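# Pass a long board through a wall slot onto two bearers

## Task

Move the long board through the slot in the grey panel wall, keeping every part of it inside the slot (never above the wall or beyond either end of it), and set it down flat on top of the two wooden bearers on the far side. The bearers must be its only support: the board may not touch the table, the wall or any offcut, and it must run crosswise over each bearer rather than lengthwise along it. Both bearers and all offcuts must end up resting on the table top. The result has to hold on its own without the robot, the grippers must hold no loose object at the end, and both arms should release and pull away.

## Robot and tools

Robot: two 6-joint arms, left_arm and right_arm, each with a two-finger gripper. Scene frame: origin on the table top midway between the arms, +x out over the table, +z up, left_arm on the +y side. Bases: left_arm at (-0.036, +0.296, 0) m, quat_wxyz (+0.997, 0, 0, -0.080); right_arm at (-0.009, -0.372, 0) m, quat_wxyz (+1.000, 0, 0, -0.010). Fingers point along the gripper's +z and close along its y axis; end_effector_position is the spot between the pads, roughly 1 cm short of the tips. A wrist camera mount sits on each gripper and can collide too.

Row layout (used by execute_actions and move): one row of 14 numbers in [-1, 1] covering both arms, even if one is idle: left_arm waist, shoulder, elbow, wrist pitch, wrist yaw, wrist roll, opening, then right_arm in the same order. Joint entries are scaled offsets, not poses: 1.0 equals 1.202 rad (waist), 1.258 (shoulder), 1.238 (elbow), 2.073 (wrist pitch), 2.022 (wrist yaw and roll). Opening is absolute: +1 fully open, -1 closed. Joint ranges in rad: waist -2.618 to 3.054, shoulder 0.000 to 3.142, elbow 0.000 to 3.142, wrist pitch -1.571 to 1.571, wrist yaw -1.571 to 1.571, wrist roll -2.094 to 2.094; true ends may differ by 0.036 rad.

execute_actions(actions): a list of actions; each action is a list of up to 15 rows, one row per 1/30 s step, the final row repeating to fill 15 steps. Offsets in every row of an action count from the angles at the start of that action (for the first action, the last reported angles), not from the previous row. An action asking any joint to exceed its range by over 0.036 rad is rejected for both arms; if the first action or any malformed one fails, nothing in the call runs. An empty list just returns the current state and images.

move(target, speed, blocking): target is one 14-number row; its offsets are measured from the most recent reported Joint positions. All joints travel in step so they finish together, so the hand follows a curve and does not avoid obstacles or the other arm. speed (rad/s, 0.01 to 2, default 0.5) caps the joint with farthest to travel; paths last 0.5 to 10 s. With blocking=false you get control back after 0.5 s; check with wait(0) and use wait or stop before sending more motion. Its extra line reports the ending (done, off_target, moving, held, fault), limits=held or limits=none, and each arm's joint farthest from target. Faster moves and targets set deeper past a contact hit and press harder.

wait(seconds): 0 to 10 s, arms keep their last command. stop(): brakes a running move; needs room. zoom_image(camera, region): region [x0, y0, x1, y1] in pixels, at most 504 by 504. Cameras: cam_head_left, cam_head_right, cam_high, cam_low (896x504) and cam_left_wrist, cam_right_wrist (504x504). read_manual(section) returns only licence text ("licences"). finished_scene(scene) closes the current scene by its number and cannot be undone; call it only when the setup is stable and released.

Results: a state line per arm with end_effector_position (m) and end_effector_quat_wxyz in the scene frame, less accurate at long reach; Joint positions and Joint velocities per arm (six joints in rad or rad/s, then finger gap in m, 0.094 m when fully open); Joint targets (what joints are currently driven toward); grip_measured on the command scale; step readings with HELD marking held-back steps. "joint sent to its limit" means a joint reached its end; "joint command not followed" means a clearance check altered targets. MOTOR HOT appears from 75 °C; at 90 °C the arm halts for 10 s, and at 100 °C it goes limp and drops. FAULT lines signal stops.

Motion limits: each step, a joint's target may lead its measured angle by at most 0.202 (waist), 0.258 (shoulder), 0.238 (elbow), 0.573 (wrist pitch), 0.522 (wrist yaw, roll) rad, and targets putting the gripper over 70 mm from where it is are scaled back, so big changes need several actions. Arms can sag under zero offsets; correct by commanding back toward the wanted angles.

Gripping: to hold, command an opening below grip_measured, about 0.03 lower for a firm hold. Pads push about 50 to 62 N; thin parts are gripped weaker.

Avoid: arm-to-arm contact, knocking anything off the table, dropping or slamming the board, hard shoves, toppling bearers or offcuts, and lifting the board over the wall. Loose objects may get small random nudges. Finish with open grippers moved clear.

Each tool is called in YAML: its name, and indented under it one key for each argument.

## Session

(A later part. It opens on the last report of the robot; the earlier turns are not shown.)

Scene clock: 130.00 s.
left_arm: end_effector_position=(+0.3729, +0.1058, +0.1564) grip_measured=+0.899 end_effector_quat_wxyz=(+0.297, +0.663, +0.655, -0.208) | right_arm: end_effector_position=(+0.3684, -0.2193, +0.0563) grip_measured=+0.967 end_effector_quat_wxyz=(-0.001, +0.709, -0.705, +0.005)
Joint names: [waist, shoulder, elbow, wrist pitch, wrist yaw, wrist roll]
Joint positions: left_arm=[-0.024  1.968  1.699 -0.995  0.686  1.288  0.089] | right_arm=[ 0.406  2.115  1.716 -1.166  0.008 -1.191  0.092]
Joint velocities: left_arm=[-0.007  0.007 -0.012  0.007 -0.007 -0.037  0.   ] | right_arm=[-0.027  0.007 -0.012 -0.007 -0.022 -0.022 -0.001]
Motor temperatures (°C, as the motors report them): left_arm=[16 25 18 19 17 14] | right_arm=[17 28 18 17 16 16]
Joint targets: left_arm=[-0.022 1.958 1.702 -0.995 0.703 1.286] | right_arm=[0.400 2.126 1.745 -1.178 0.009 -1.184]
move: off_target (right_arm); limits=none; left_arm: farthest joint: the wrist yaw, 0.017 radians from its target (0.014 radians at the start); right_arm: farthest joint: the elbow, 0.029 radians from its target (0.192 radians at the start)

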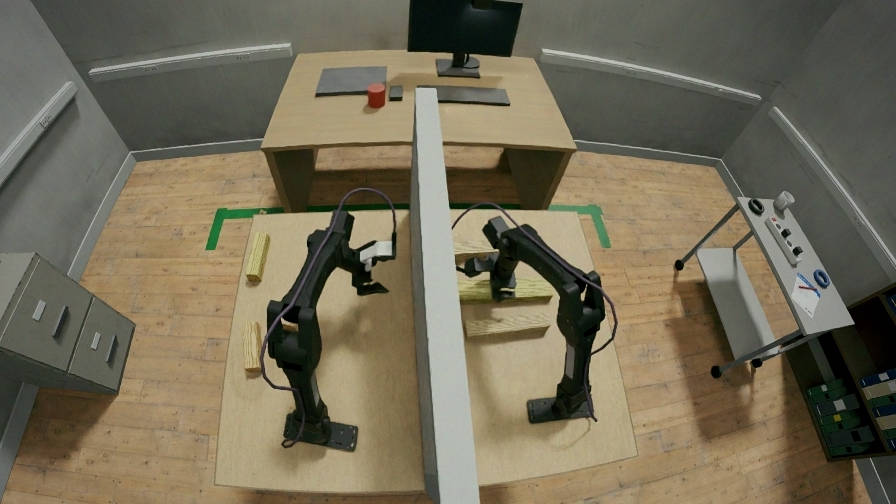

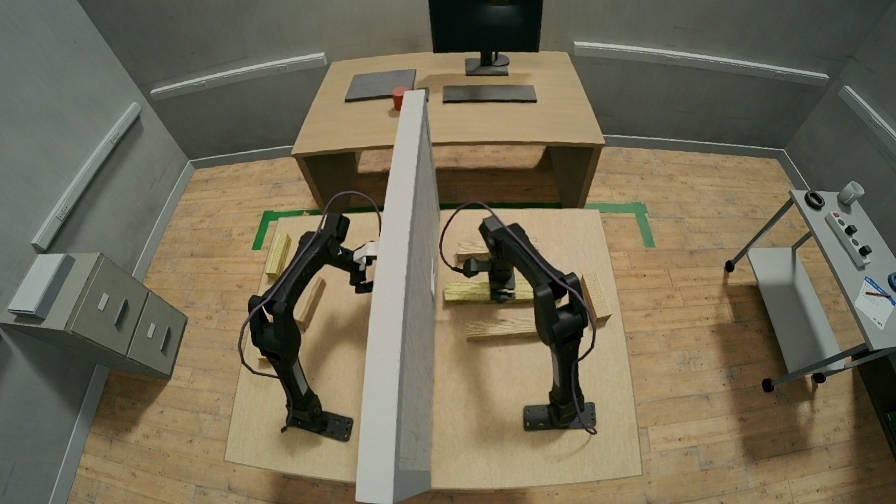

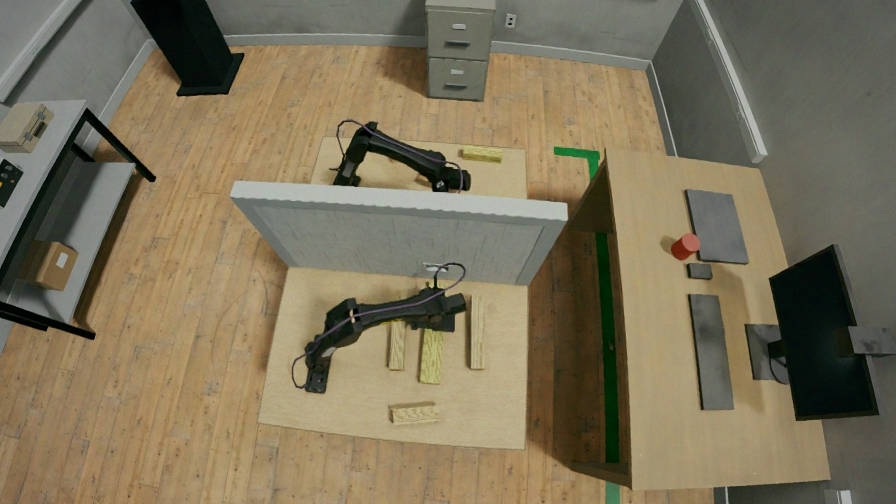

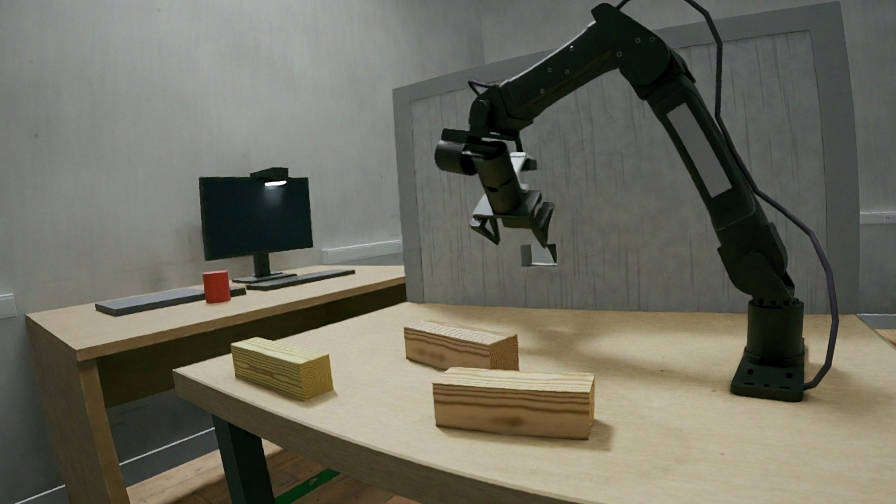

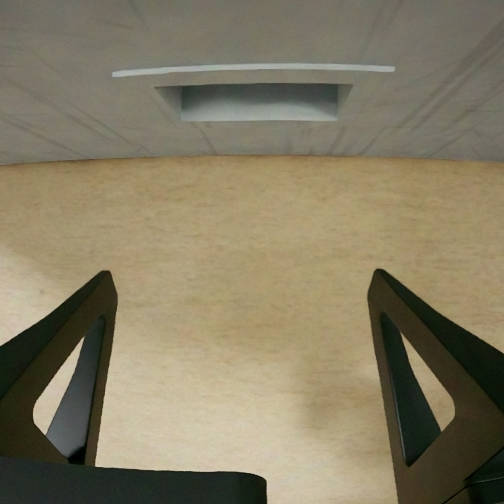

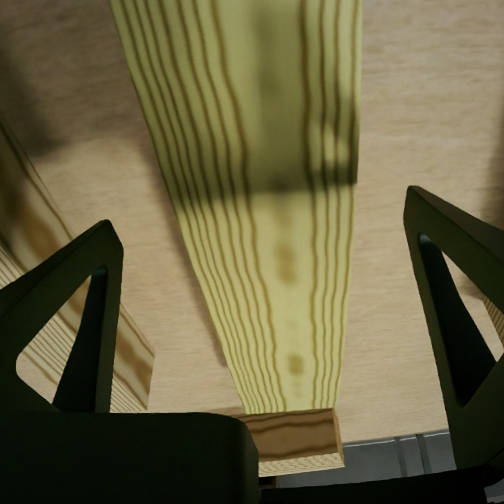

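execute_actions:
  actions:
    - [[0.00167,-0.00795,0.00242,0,0.0084,-0.001,0.9,-0.005,0.0088,0.0065,0.0019,0.0005,0.0035,0.97],[0.00167,-0.00795,0.00242,0,0.0084,-0.001,0.9,-0.005,0.0110,-0.0153,0.0119,0.0005,0.0040,0.97],[0.00167,-0.00795,0.00242,0,0.0084,-0.001,0.9,-0.005,0.0128,-0.0218,0.0203,0.0005,0.0046,0.95],[0.00167,-0.00795,0.00242,0,0.0084,-0.001,0.9,-0.005,0.0144,-0.0283,0.0287,0.0005,0.0052,0.93],[0.00167,-0.00795,0.00242,0,0.0084,-0.001,0.9,-0.005,0.0165,-0.0355,0.0372,0.0005,0.0058,0.91],[0.00167,-0.00795,0.00242,0,0.0084,-0.001,0.9,-0.005,0.0188,-0.0429,0.0451,0.0005,0.0064,0.89],[0.00167,-0.00795,0.00242,0,0.0084,-0.001,0.9,-0.005,0.0203,-0.0494,0.0527,0.0005,0.0070,0.87],[0.00167,-0.00795,0.00242,0,0.0084,-0.001,0.9,-0.005,0.0227,-0.0558,0.0592,0.0005,0.0076,0.85],[0.00167,-0.00795,0.00242,0,0.0084,-0.001,0.9,-0.005,0.0242,-0.0631,0.0652,0.0005,0.0081,0.82],[0.00167,-0.00795,0.00242,0,0.0084,-0.001,0.9,-0.005,0.0266,-0.0695,0.0705,0.0005,0.0085,0.79],[0.00167,-0.00795,0.00242,0,0.0084,-0.001,0.9,-0.005,0.0281,-0.0765,0.0744,0.0005,0.0088,0.75],[0.00167,-0.00795,0.00242,0,0.0084,-0.001,0.9,-0.005,0.0299,-0.0830,0.0767,0.0005,0.0090,0.71],[0.00167,-0.00795,0.00242,0,0.0084,-0.001,0.9,-0.005,0.0313,-0.0878,0.0777,0.0005,0.0090,0.67],[0.00167,-0.00795,0.00242,0,0.0084,-0.001,0.9,-0.005,0.0320,-0.0902,0.0757,0.0005,0.0087,0.63],[0.00167,-0.00795,0.00242,0,0.0084,-0.001,0.9,-0.005,0.0321,-0.0906,0.0678,0.0005,0.0084,0.6]]

wait:
  seconds: 0.3

Scene clock: 131.87 s.
left_arm: end_effector_position=(+0.3729, +0.1058, +0.1564) grip_measured=+0.899 end_effector_quat_wxyz=(+0.297, +0.663, +0.655, -0.208) | right_arm: end_effector_position=(+0.3694, -0.2190, +0.0207) grip_measured=+0.616 end_effector_quat_wxyz=(-0.002, +0.706, -0.708, +0.006)
Joint names: [waist, shoulder, elbow, wrist pitch, wrist yaw, wrist roll]
Joint positions: left_arm=[-0.024  1.968  1.699 -0.995  0.686  1.288  0.089] | right_arm=[ 0.406  2.148  1.624 -1.039  0.009 -1.181  0.076]
Joint velocities: left_arm=[ 0.012 -0.017 -0.002 -0.095  0.007 -0.037  0.001] | right_arm=[-0.007  0.1   -0.11  -0.051  0.022 -0.037 -0.026]
Motor temperatures (°C, as the motors report them): left_arm=[16 25 18 19 17 14] | right_arm=[17 28 18 17 16 16]
Joint targets: left_arm=[-0.022 1.958 1.702 -0.995 0.703 1.286] | right_arm=[0.400 2.155 1.604 -1.026 0.009 -1.174]
Step readings (joint positions):
0: left_arm=[-0.024 1.968 1.699 -0.995 0.686 1.288] | right_arm=[0.406 2.115 1.716 -1.166 0.009 -1.191]
1: left_arm=[-0.024 1.968 1.699 -0.995 0.686 1.288] | right_arm=[0.406 2.115 1.716 -1.166 0.009 -1.191]
2: left_arm=[-0.024 1.968 1.699 -0.995 0.686 1.288] | right_arm=[0.406 2.115 1.716 -1.165 0.009 -1.191]
4: left_arm=[-0.024 1.968 1.699 -0.995 0.686 1.288] | right_arm=[0.406 2.115 1.713 -1.151 0.009 -1.189]
8: left_arm=[-0.024 1.968 1.699 -0.995 0.686 1.288] | right_arm=[0.406 2.120 1.682 -1.102 0.009 -1.186]
15: Joint positions above

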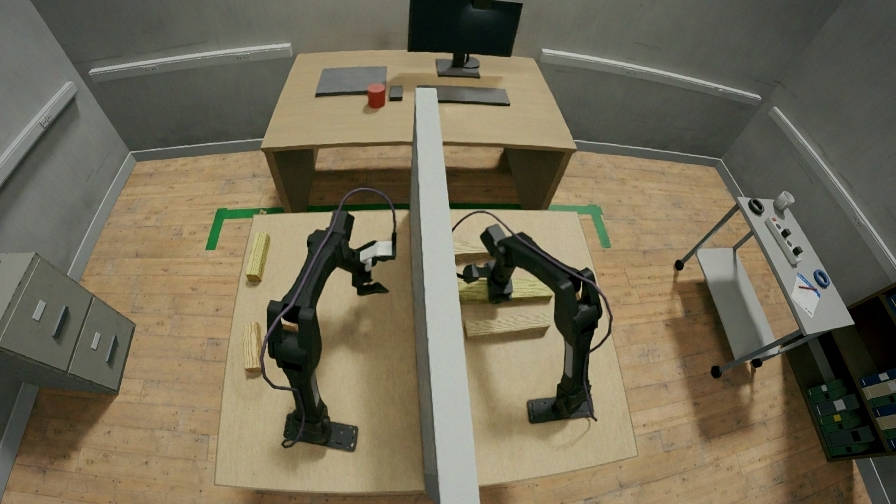

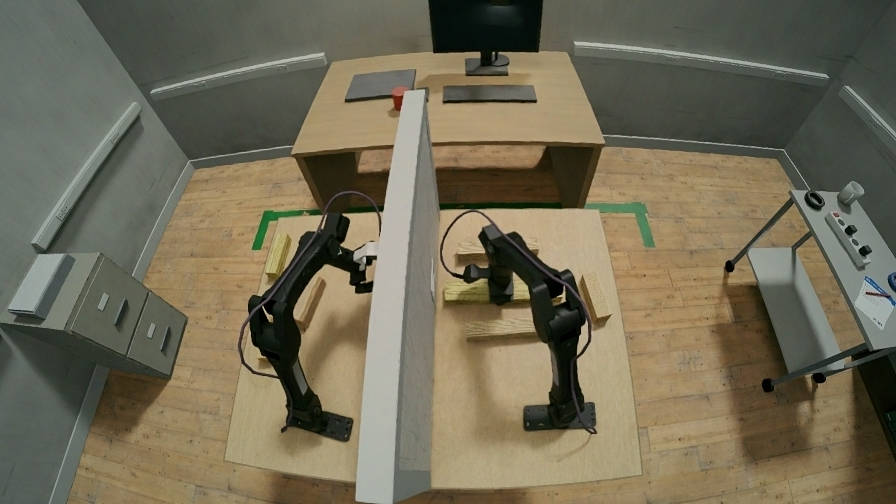

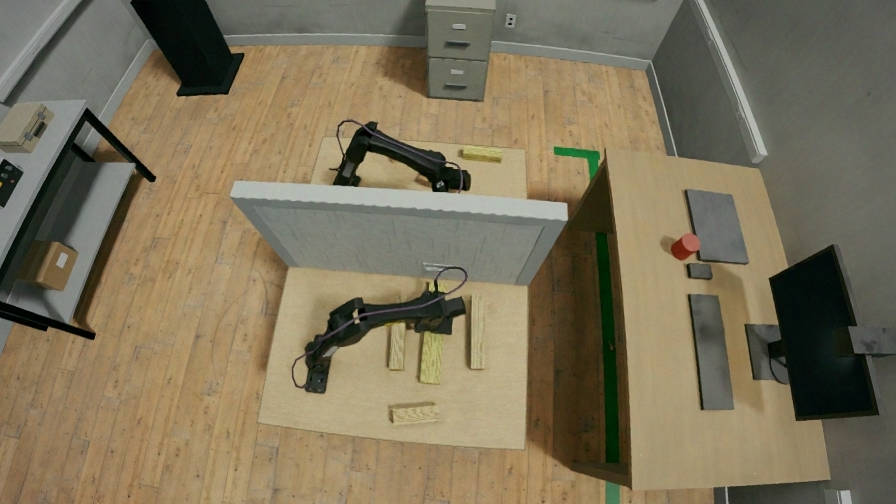

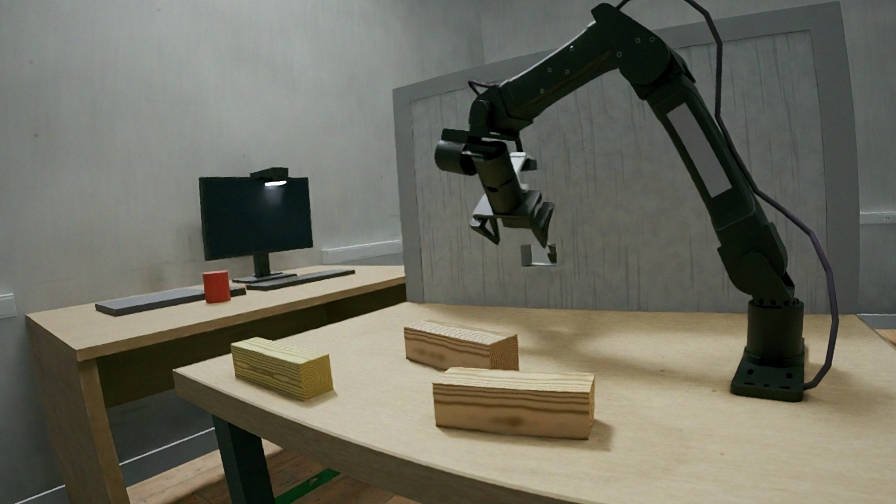

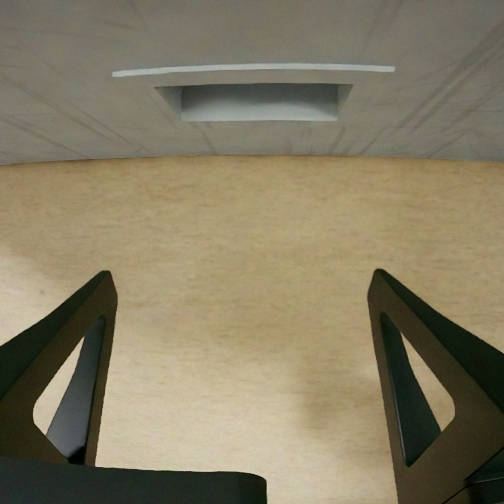

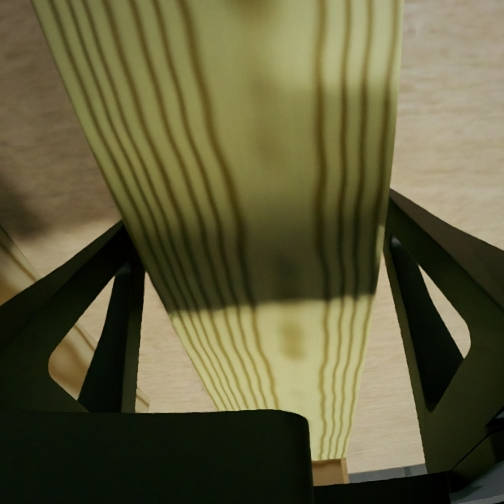

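Scene clock: 132.17 s.
left_arm: end_effector_position=(+0.3729, +0.1058, +0.1564) grip_measured=+0.899 end_effector_quat_wxyz=(+0.297, +0.663, +0.655, -0.208) | right_arm: end_effector_position=(+0.3678, -0.2197, +0.0175) grip_measured=+0.603 end_effector_quat_wxyz=(+0.002, +0.705, -0.709, +0.004)
Joint names: [waist, shoulder, elbow, wrist pitch, wrist yaw, wrist roll]
Joint positions: left_arm=[-0.024  1.968  1.699 -0.995  0.686  1.288  0.089] | right_arm=[ 0.406  2.152  1.617 -1.036  0.009 -1.181  0.075]
Joint velocities: left_arm=[ 0.002 -0.012 -0.012  0.007 -0.051 -0.037  0.001] | right_arm=[-0.002 -0.007  0.012 -0.007 -0.022 -0.037  0.   ]
Motor temperatures (°C, as the motors report them): left_arm=[16 25 18 19 17 14] | right_arm=[17 28 18 17 16 16]
Joint targets: left_arm=[-0.022 1.958 1.702 -0.995 0.703 1.286] | right_arm=[0.400 2.155 1.604 -1.026 0.009 -1.174]
wait: 0.30 s; no rest

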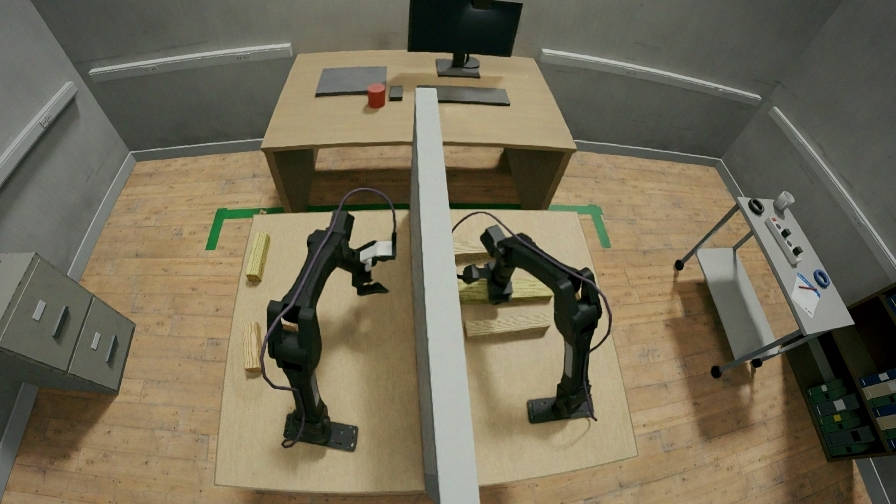

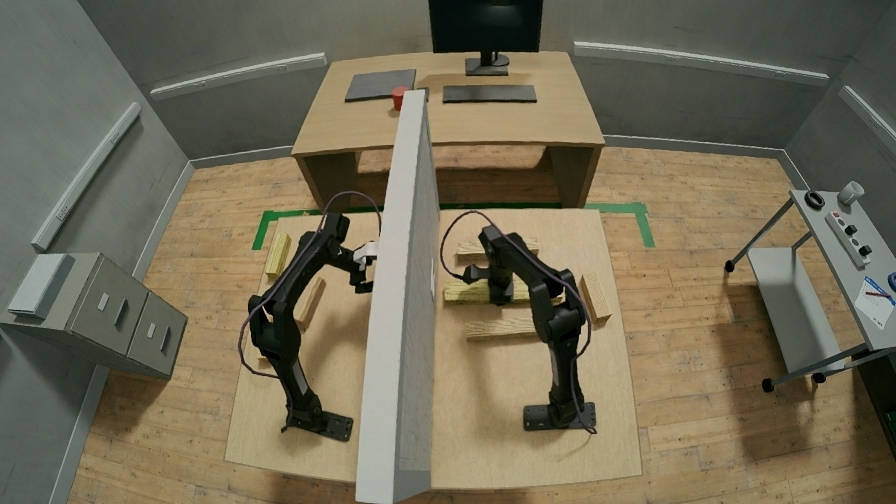

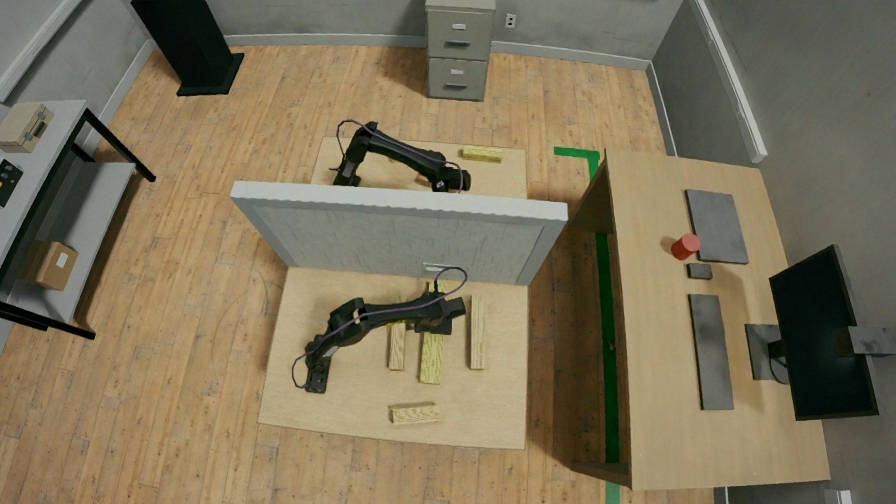

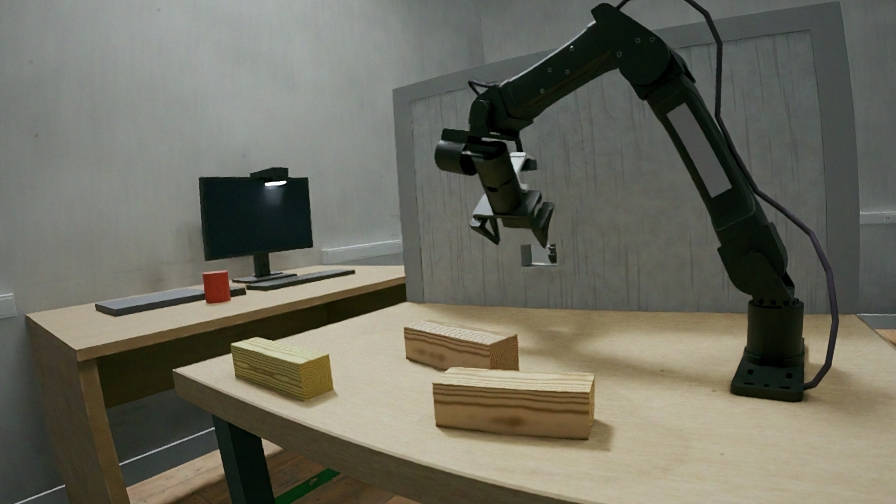

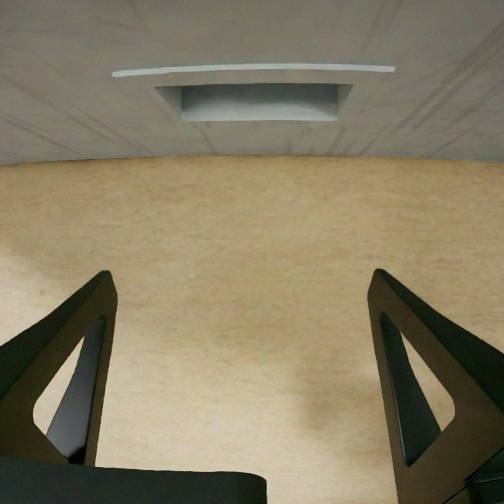

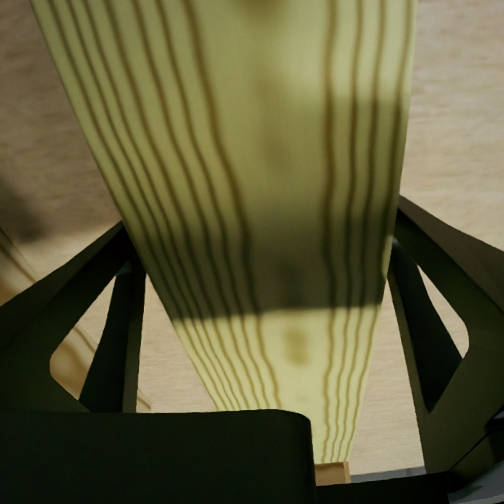

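execute_actions:
  actions:
    - [[0.00167,-0.00795,0.00242,0,0.0084,-0.001,0.9,-0.005,0.0024,-0.0105,0.0048,0,0.0035,0.54],[0.00167,-0.00795,0.00242,0,0.0084,-0.001,0.9,-0.005,0.0024,-0.0105,0.0048,0,0.0035,0.48],[0.00167,-0.00795,0.00242,0,0.0084,-0.001,0.9,-0.005,0.0024,-0.0105,0.0048,0,0.0035,0.43],[0.00167,-0.00795,0.00242,0,0.0084,-0.001,0.9,-0.005,0.0024,-0.0105,0.0048,0,0.0035,0.395],[0.00167,-0.00795,0.00242,0,0.0084,-0.001,0.9,-0.005,0.0024,-0.0105,0.0048,0,0.0035,0.372],[0.00167,-0.00795,0.00242,0,0.0084,-0.001,0.9,-0.005,0.0020,-0.0090,0.0044,0,0.0030,0.357],[0.00167,-0.00795,0.00242,0,0.0084,-0.001,0.9,-0.005,0.0010,-0.0070,0.0040,0,0.0025,0.347],[0.00167,-0.00795,0.00242,0,0.0084,-0.001,0.9,-0.005,0,-0.0050,0.0035,0,0.0020,0.337],[0.00167,-0.00795,0.00242,0,0.0084,-0.001,0.9,-0.005,-0.001,-0.0025,0.0030,0,0.0015,0.325],[0.00167,-0.00795,0.00242,0,0.0084,-0.001,0.9,-0.005,-0.002,0,0.0025,0,0.0010,0.31],[0.00167,-0.00795,0.00242,0,0.0084,-0.001,0.9,-0.005,-0.004,0.003,0.0020,0,0.0010,0.28],[0.00167,-0.00795,0.00242,0,0.0084,-0.001,0.9,-0.005,-0.006,0.006,0.0015,0,0.0010,0.24],[0.00167,-0.00795,0.00242,0,0.0084,-0.001,0.9,-0.005,-0.008,0.009,0.0010,0,0.0010,0.20],[0.00167,-0.00795,0.00242,0,0.0084,-0.001,0.9,-0.005,-0.010,0.012,0.0005,0,0.0010,0.16],[0.00167,-0.00795,0.00242,0,0.0084,-0.001,0.9,-0.005,-0.012,0.015,0,0,0.0010,0.12]]

Scene clock: 133.23 s.
left_arm: end_effector_position=(+0.3729, +0.1058, +0.1564) grip_measured=+0.899 end_effector_quat_wxyz=(+0.297, +0.663, +0.655, -0.208) | right_arm: end_effector_position=(+0.3703, -0.2194, +0.0175) grip_measured=+0.351 end_effector_quat_wxyz=(-0.002, +0.705, -0.709, +0.008)
Joint names: [waist, shoulder, elbow, wrist pitch, wrist yaw, wrist roll]
Joint positions: left_arm=[-0.024  1.968  1.699 -0.995  0.686  1.288  0.089] | right_arm=[ 0.406  2.152  1.617 -1.026  0.013 -1.18   0.063]
Joint velocities: left_arm=[ 0.007  0.002  0.007 -0.037 -0.022  0.022  0.   ] | right_arm=[ 0.017 -0.002  0.002  0.007 -0.022 -0.051  0.   ]
Motor temperatures (°C, as the motors report them): left_arm=[16 25 18 19 17 14] | right_arm=[17 28 18 17 16 16]
Joint targets: left_arm=[-0.022 1.958 1.702 -0.995 0.703 1.286] | right_arm=[0.400 2.137 1.636 -1.036 0.009 -1.179]
Step readings (joint positions):
0: left_arm=[-0.024 1.968 1.699 -0.995 0.686 1.288] | right_arm=[0.406 2.152 1.617 -1.035 0.009 -1.181]
1: left_arm=[-0.024 1.968 1.699 -0.995 0.686 1.288] | right_arm=[0.406 2.152 1.617 -1.035 0.009 -1.181]
2: left_arm=[-0.024 1.968 1.699 -0.995 0.686 1.288] | right_arm=[0.406 2.152 1.617 -1.035 0.009 -1.180]
4: left_arm=[-0.024 1.968 1.699 -0.995 0.686 1.288] | right_arm=[0.406 2.152 1.617 -1.029 0.011 -1.180]
8: left_arm=[-0.024 1.968 1.699 -0.995 0.686 1.288] | right_arm=[0.406 2.152 1.617 -1.026 0.013 -1.180]
15: Joint positions above

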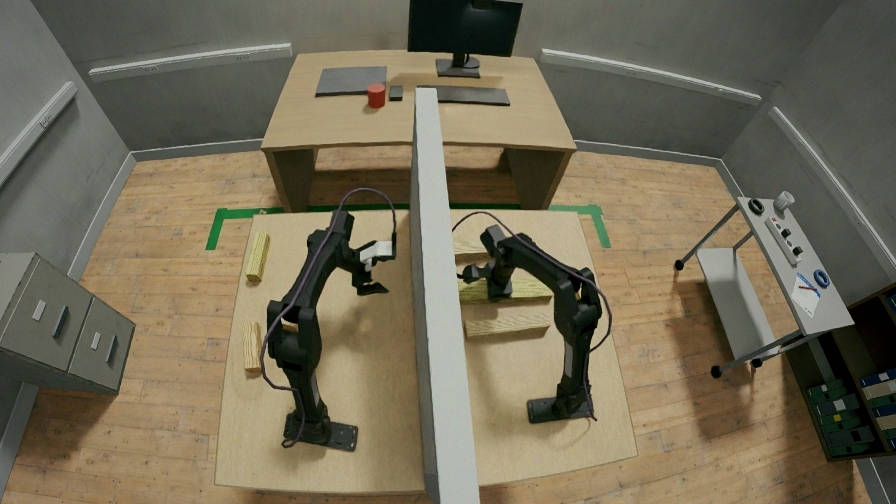

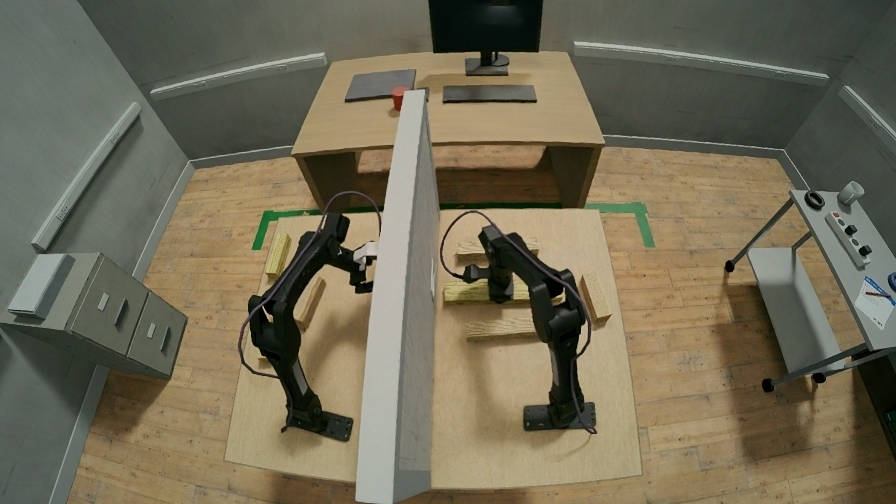

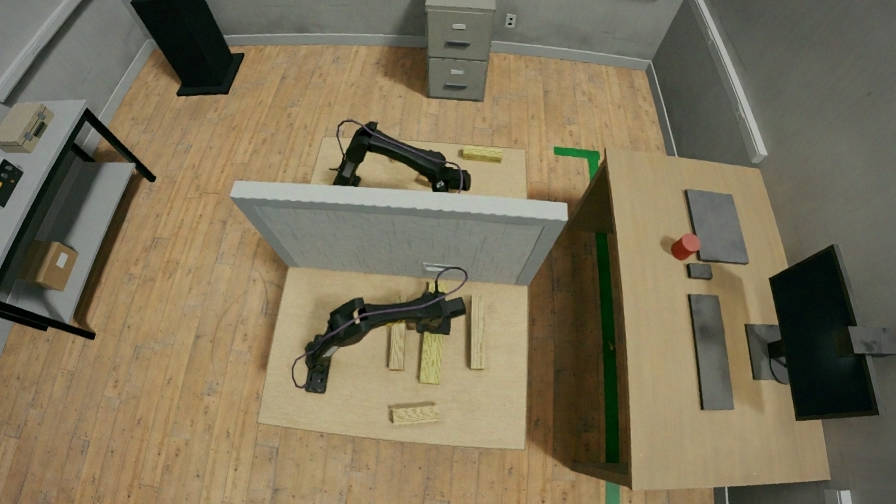

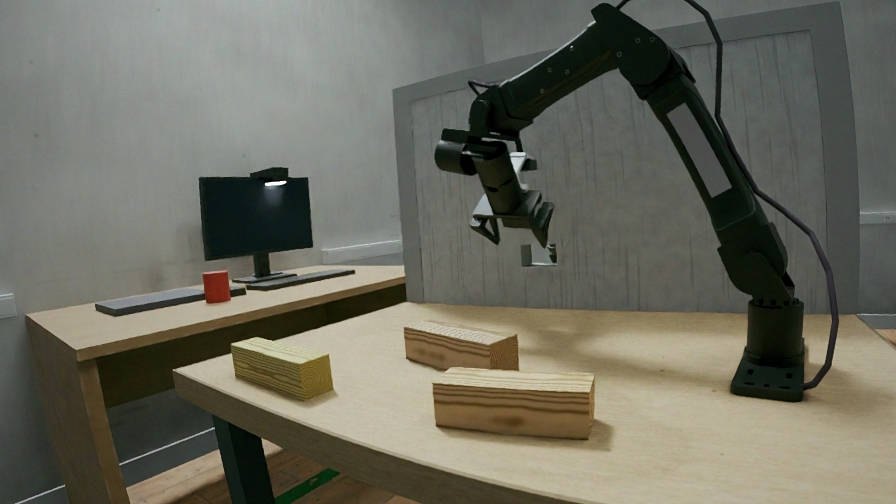

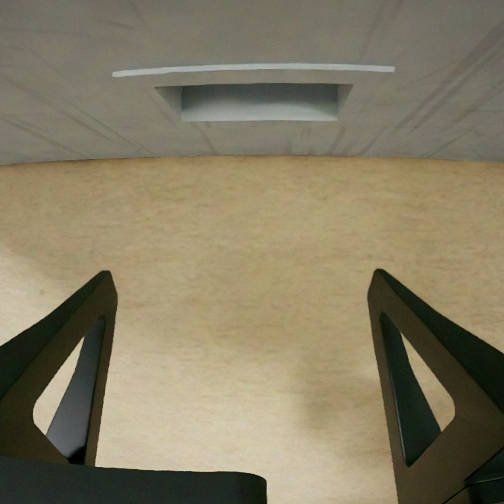

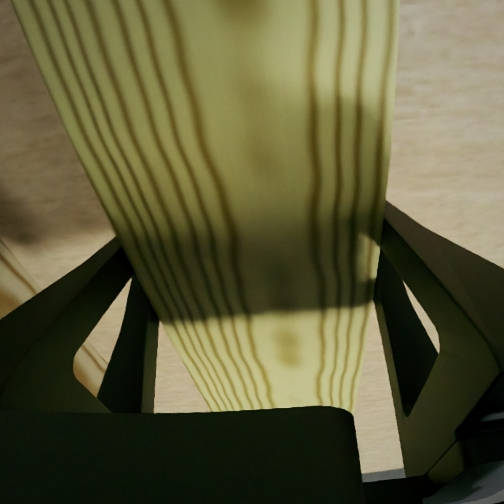

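execute_actions:
  actions:
    - [[0.00167,-0.00795,0.00242,0,0.0084,-0.001,0.9,-0.0052,-0.0119,0.0242,-0.0075,-0.002,0.0005,0.12],[0.00167,-0.00795,0.00242,0,0.0084,-0.001,0.9,-0.0058,-0.0119,0.0383,-0.0128,-0.002,0.0005,0.12],[0.00167,-0.00795,0.00242,0,0.0084,-0.001,0.9,-0.0068,-0.0119,0.0498,-0.0221,-0.002,0.0005,0.12],[0.00167,-0.00795,0.00242,0,0.0084,-0.001,0.9,-0.0087,-0.0111,0.0671,-0.0354,-0.002,0.0005,0.12],[0.00167,-0.00795,0.00242,0,0.0084,-0.001,0.9,-0.0111,-0.0087,0.0875,-0.0513,-0.0025,0.0005,0.12],[0.00167,-0.00795,0.00242,0,0.0084,-0.001,0.9,-0.0138,-0.0056,0.1092,-0.0685,-0.003,0.0049,0.12],[0.00167,-0.00795,0.00242,0,0.0084,-0.001,0.9,-0.0165,-0.0024,0.1309,-0.0858,-0.0035,0.0148,0.12],[0.00167,-0.00795,0.00242,0,0.0084,-0.001,0.9,-0.0191,0.0008,0.1519,-0.1017,-0.004,0.0297,0.12],[0.00167,-0.00795,0.00242,0,0.0084,-0.001,0.9,-0.0218,0.0032,0.1737,-0.1163,-0.0045,0.0495,0.12],[0.00167,-0.00795,0.00242,0,0.0084,-0.001,0.9,-0.0245,0.0052,0.1947,-0.1295,-0.005,0.0717,0.12],[0.00167,-0.00795,0.00242,0,0.0084,-0.001,0.9,-0.0270,0.0068,0.2153,-0.1415,-0.0055,0.0964,0.12],[0.00167,-0.00795,0.00242,0,0.0084,-0.001,0.9,-0.0291,0.0077,0.2334,-0.1494,-0.006,0.1212,0.12],[0.00167,-0.00795,0.00242,0,0.0084,-0.001,0.9,-0.0307,0.0082,0.2468,-0.1534,-0.006,0.1434,0.12],[0.00167,-0.00795,0.00242,0,0.0084,-0.001,0.9,-0.0314,0.0083,0.2536,-0.1507,-0.006,0.1607,0.12],[0.00167,-0.00795,0.00242,0,0.0084,-0.001,0.9,-0.0316,0.0083,0.2548,-0.1375,-0.006,0.1731,0.12]]

wait:
  seconds: 0.3

Scene clock: 135.90 s.
left_arm: end_effector_position=(+0.3729, +0.1058, +0.1564) grip_measured=+0.899 end_effector_quat_wxyz=(+0.297, +0.663, +0.655, -0.208) | right_arm: end_effector_position=(+0.3899, -0.2242, +0.0771) grip_measured=+0.351 end_effector_quat_wxyz=(+0.007, -0.617, +0.787, -0.008)
Joint names: [waist, shoulder, elbow, wrist pitch, wrist yaw, wrist roll]
Joint positions: left_arm=[-0.024  1.968  1.699 -0.995  0.686  1.288  0.089] | right_arm=[ 0.378  2.171  1.887 -1.269  0.012 -0.972  0.063]
Joint velocities: left_arm=[-0.032  0.017 -0.007 -0.081 -0.037  0.007  0.001] | right_arm=[-0.1   -0.012  0.344 -0.198 -0.007  0.93  -0.   ]
Motor temperatures (°C, as the motors report them): left_arm=[16 25 18 19 17 14] | right_arm=[17 28 18 17 15 16]
Joint targets: left_arm=[-0.022 1.958 1.702 -0.995 0.703 1.286] | right_arm=[0.369 2.163 1.933 -1.311 0.000 -0.830]
Step readings (joint positions):
0: left_arm=[-0.024 1.968 1.699 -0.995 0.686 1.288] | right_arm=[0.406 2.152 1.617 -1.026 0.013 -1.180]
1: left_arm=[-0.024 1.968 1.699 -0.995 0.686 1.288] | right_arm=[0.406 2.152 1.617 -1.026 0.013 -1.180]
2: left_arm=[-0.024 1.968 1.699 -0.995 0.686 1.288] | right_arm=[0.406 2.152 1.620 -1.028 0.013 -1.180]
4: left_arm=[-0.024 1.968 1.699 -0.995 0.686 1.288] | right_arm=[0.406 2.154 1.633 -1.045 0.013 -1.180]
8: left_arm=[-0.024 1.968 1.699 -0.995 0.686 1.288] | right_arm=[0.403 2.166 1.718 -1.131 0.013 -1.168]
15: Joint positions above

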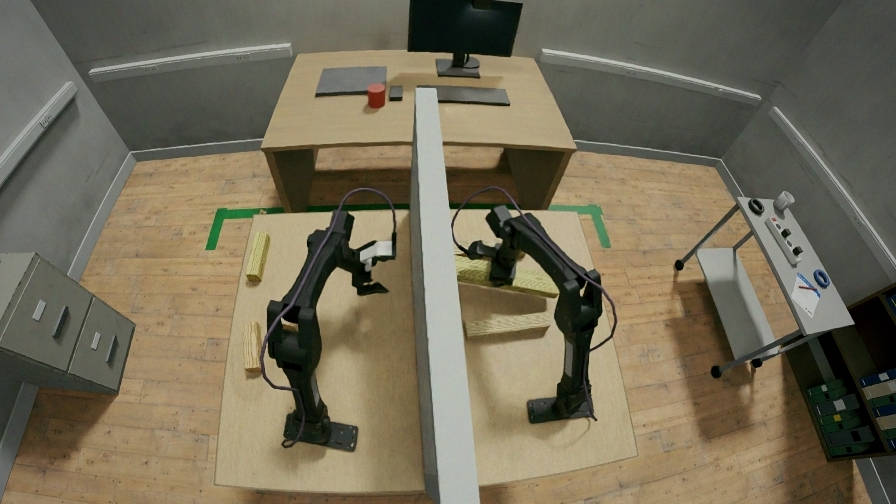

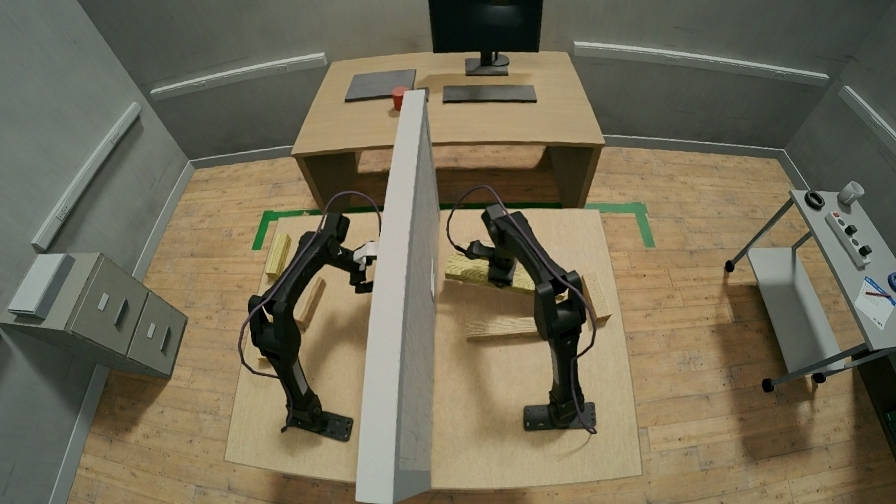

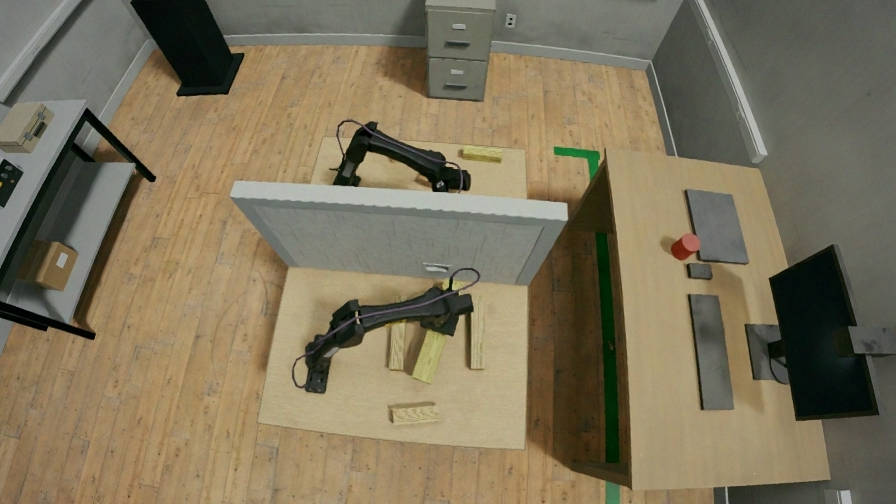

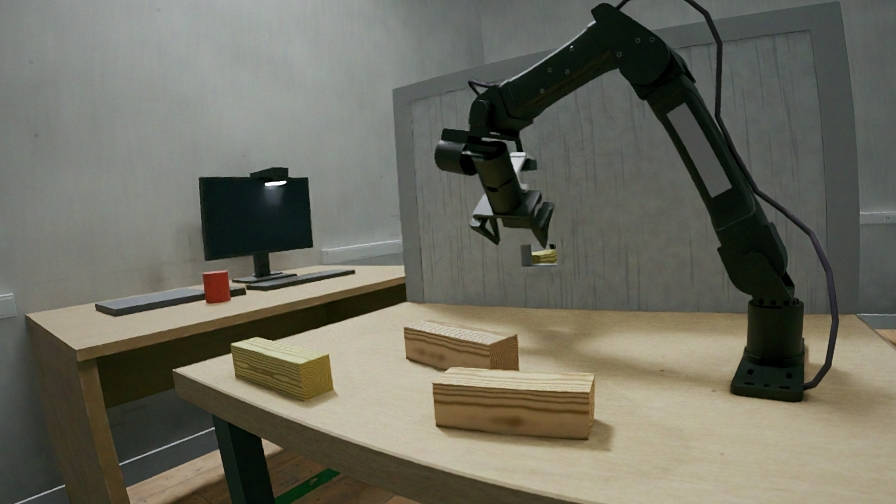

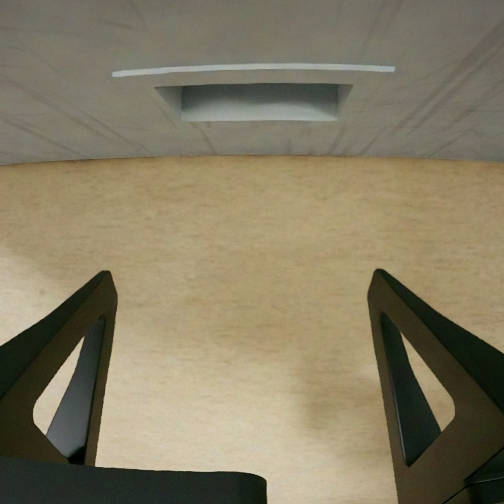

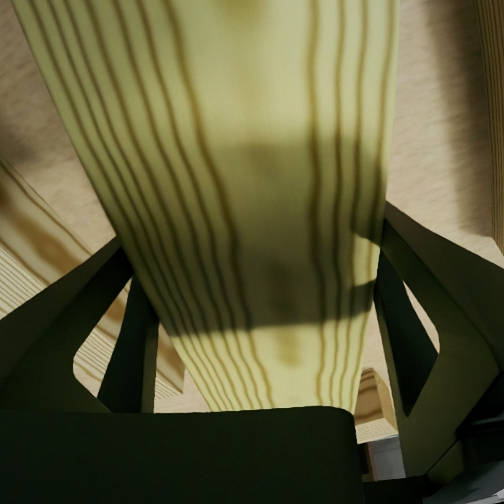

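Scene clock: 136.20 s.
left_arm: end_effector_position=(+0.3729, +0.1058, +0.1564) grip_measured=+0.899 end_effector_quat_wxyz=(+0.297, +0.663, +0.655, -0.208) | right_arm: end_effector_position=(+0.3877, -0.2270, +0.0804) grip_measured=+0.351 end_effector_quat_wxyz=(+0.001, -0.567, +0.824, -0.006)
Joint names: [waist, shoulder, elbow, wrist pitch, wrist yaw, wrist roll]
Joint positions: left_arm=[-0.024  1.968  1.699 -0.995  0.686  1.288  0.089] | right_arm=[ 0.374  2.171  1.9   -1.295  0.011 -0.853  0.063]
Joint velocities: left_arm=[ 0.007 -0.002  0.007 -0.037  0.007  0.037  0.   ] | right_arm=[-0.007 -0.017  0.012 -0.066 -0.051  0.051  0.   ]
Motor temperatures (°C, as the motors report them): left_arm=[16 25 18 19 17 14] | right_arm=[17 28 18 17 15 16]
Joint targets: left_arm=[-0.022 1.958 1.702 -0.995 0.703 1.286] | right_arm=[0.369 2.163 1.933 -1.311 0.000 -0.830]
wait: 0.30 s; no rest

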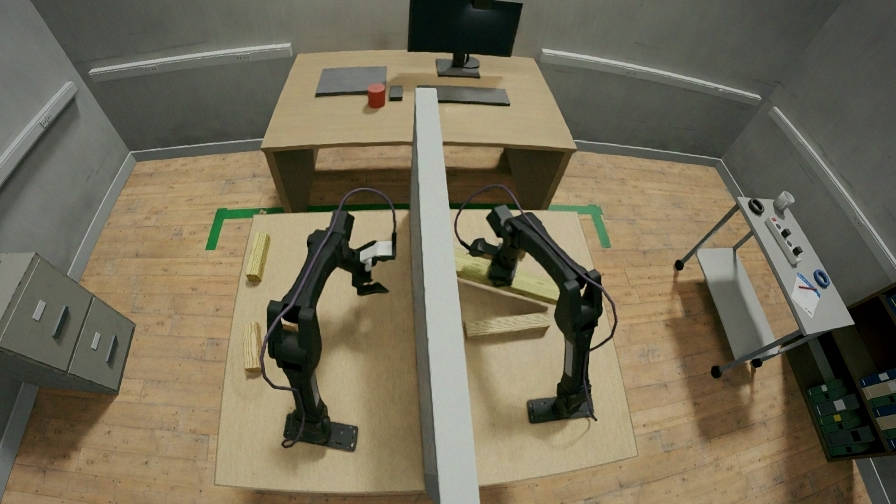

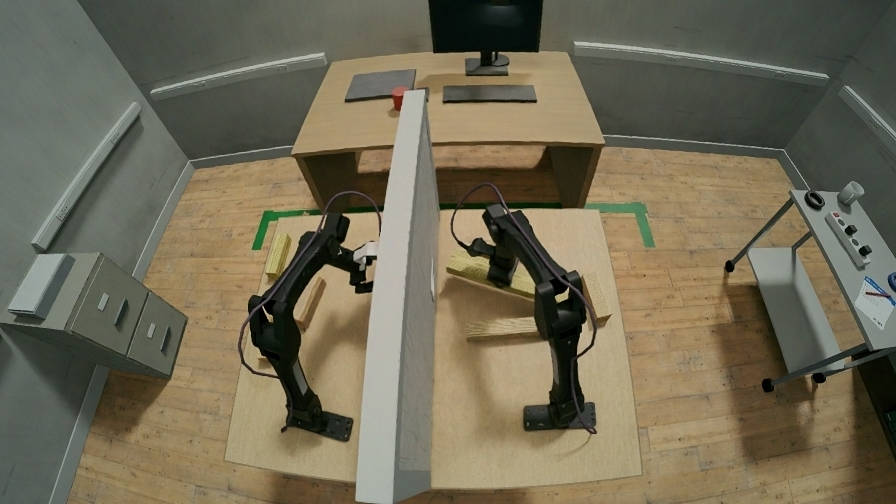

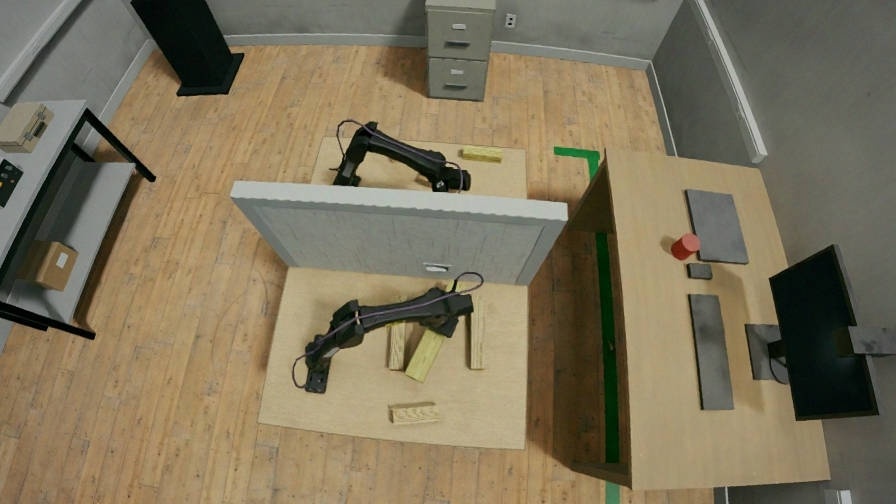

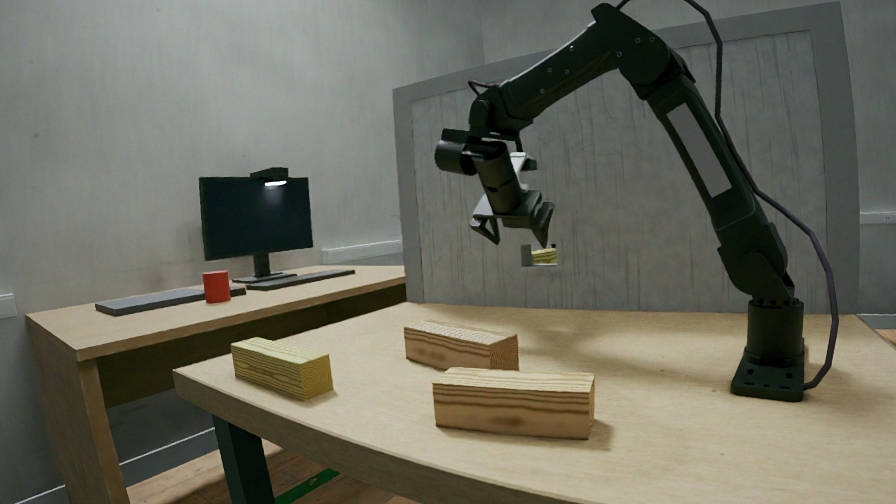

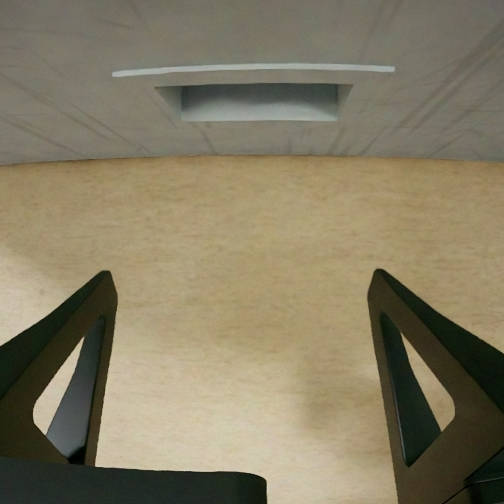

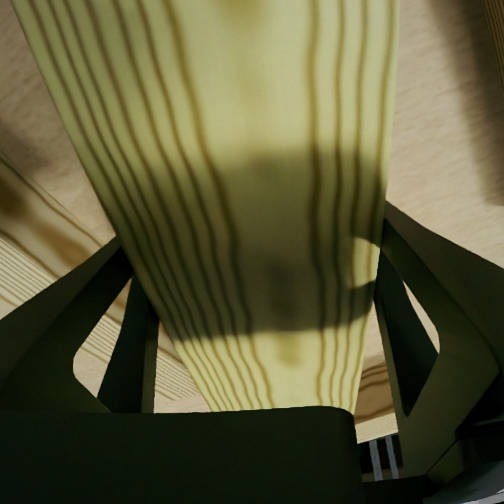

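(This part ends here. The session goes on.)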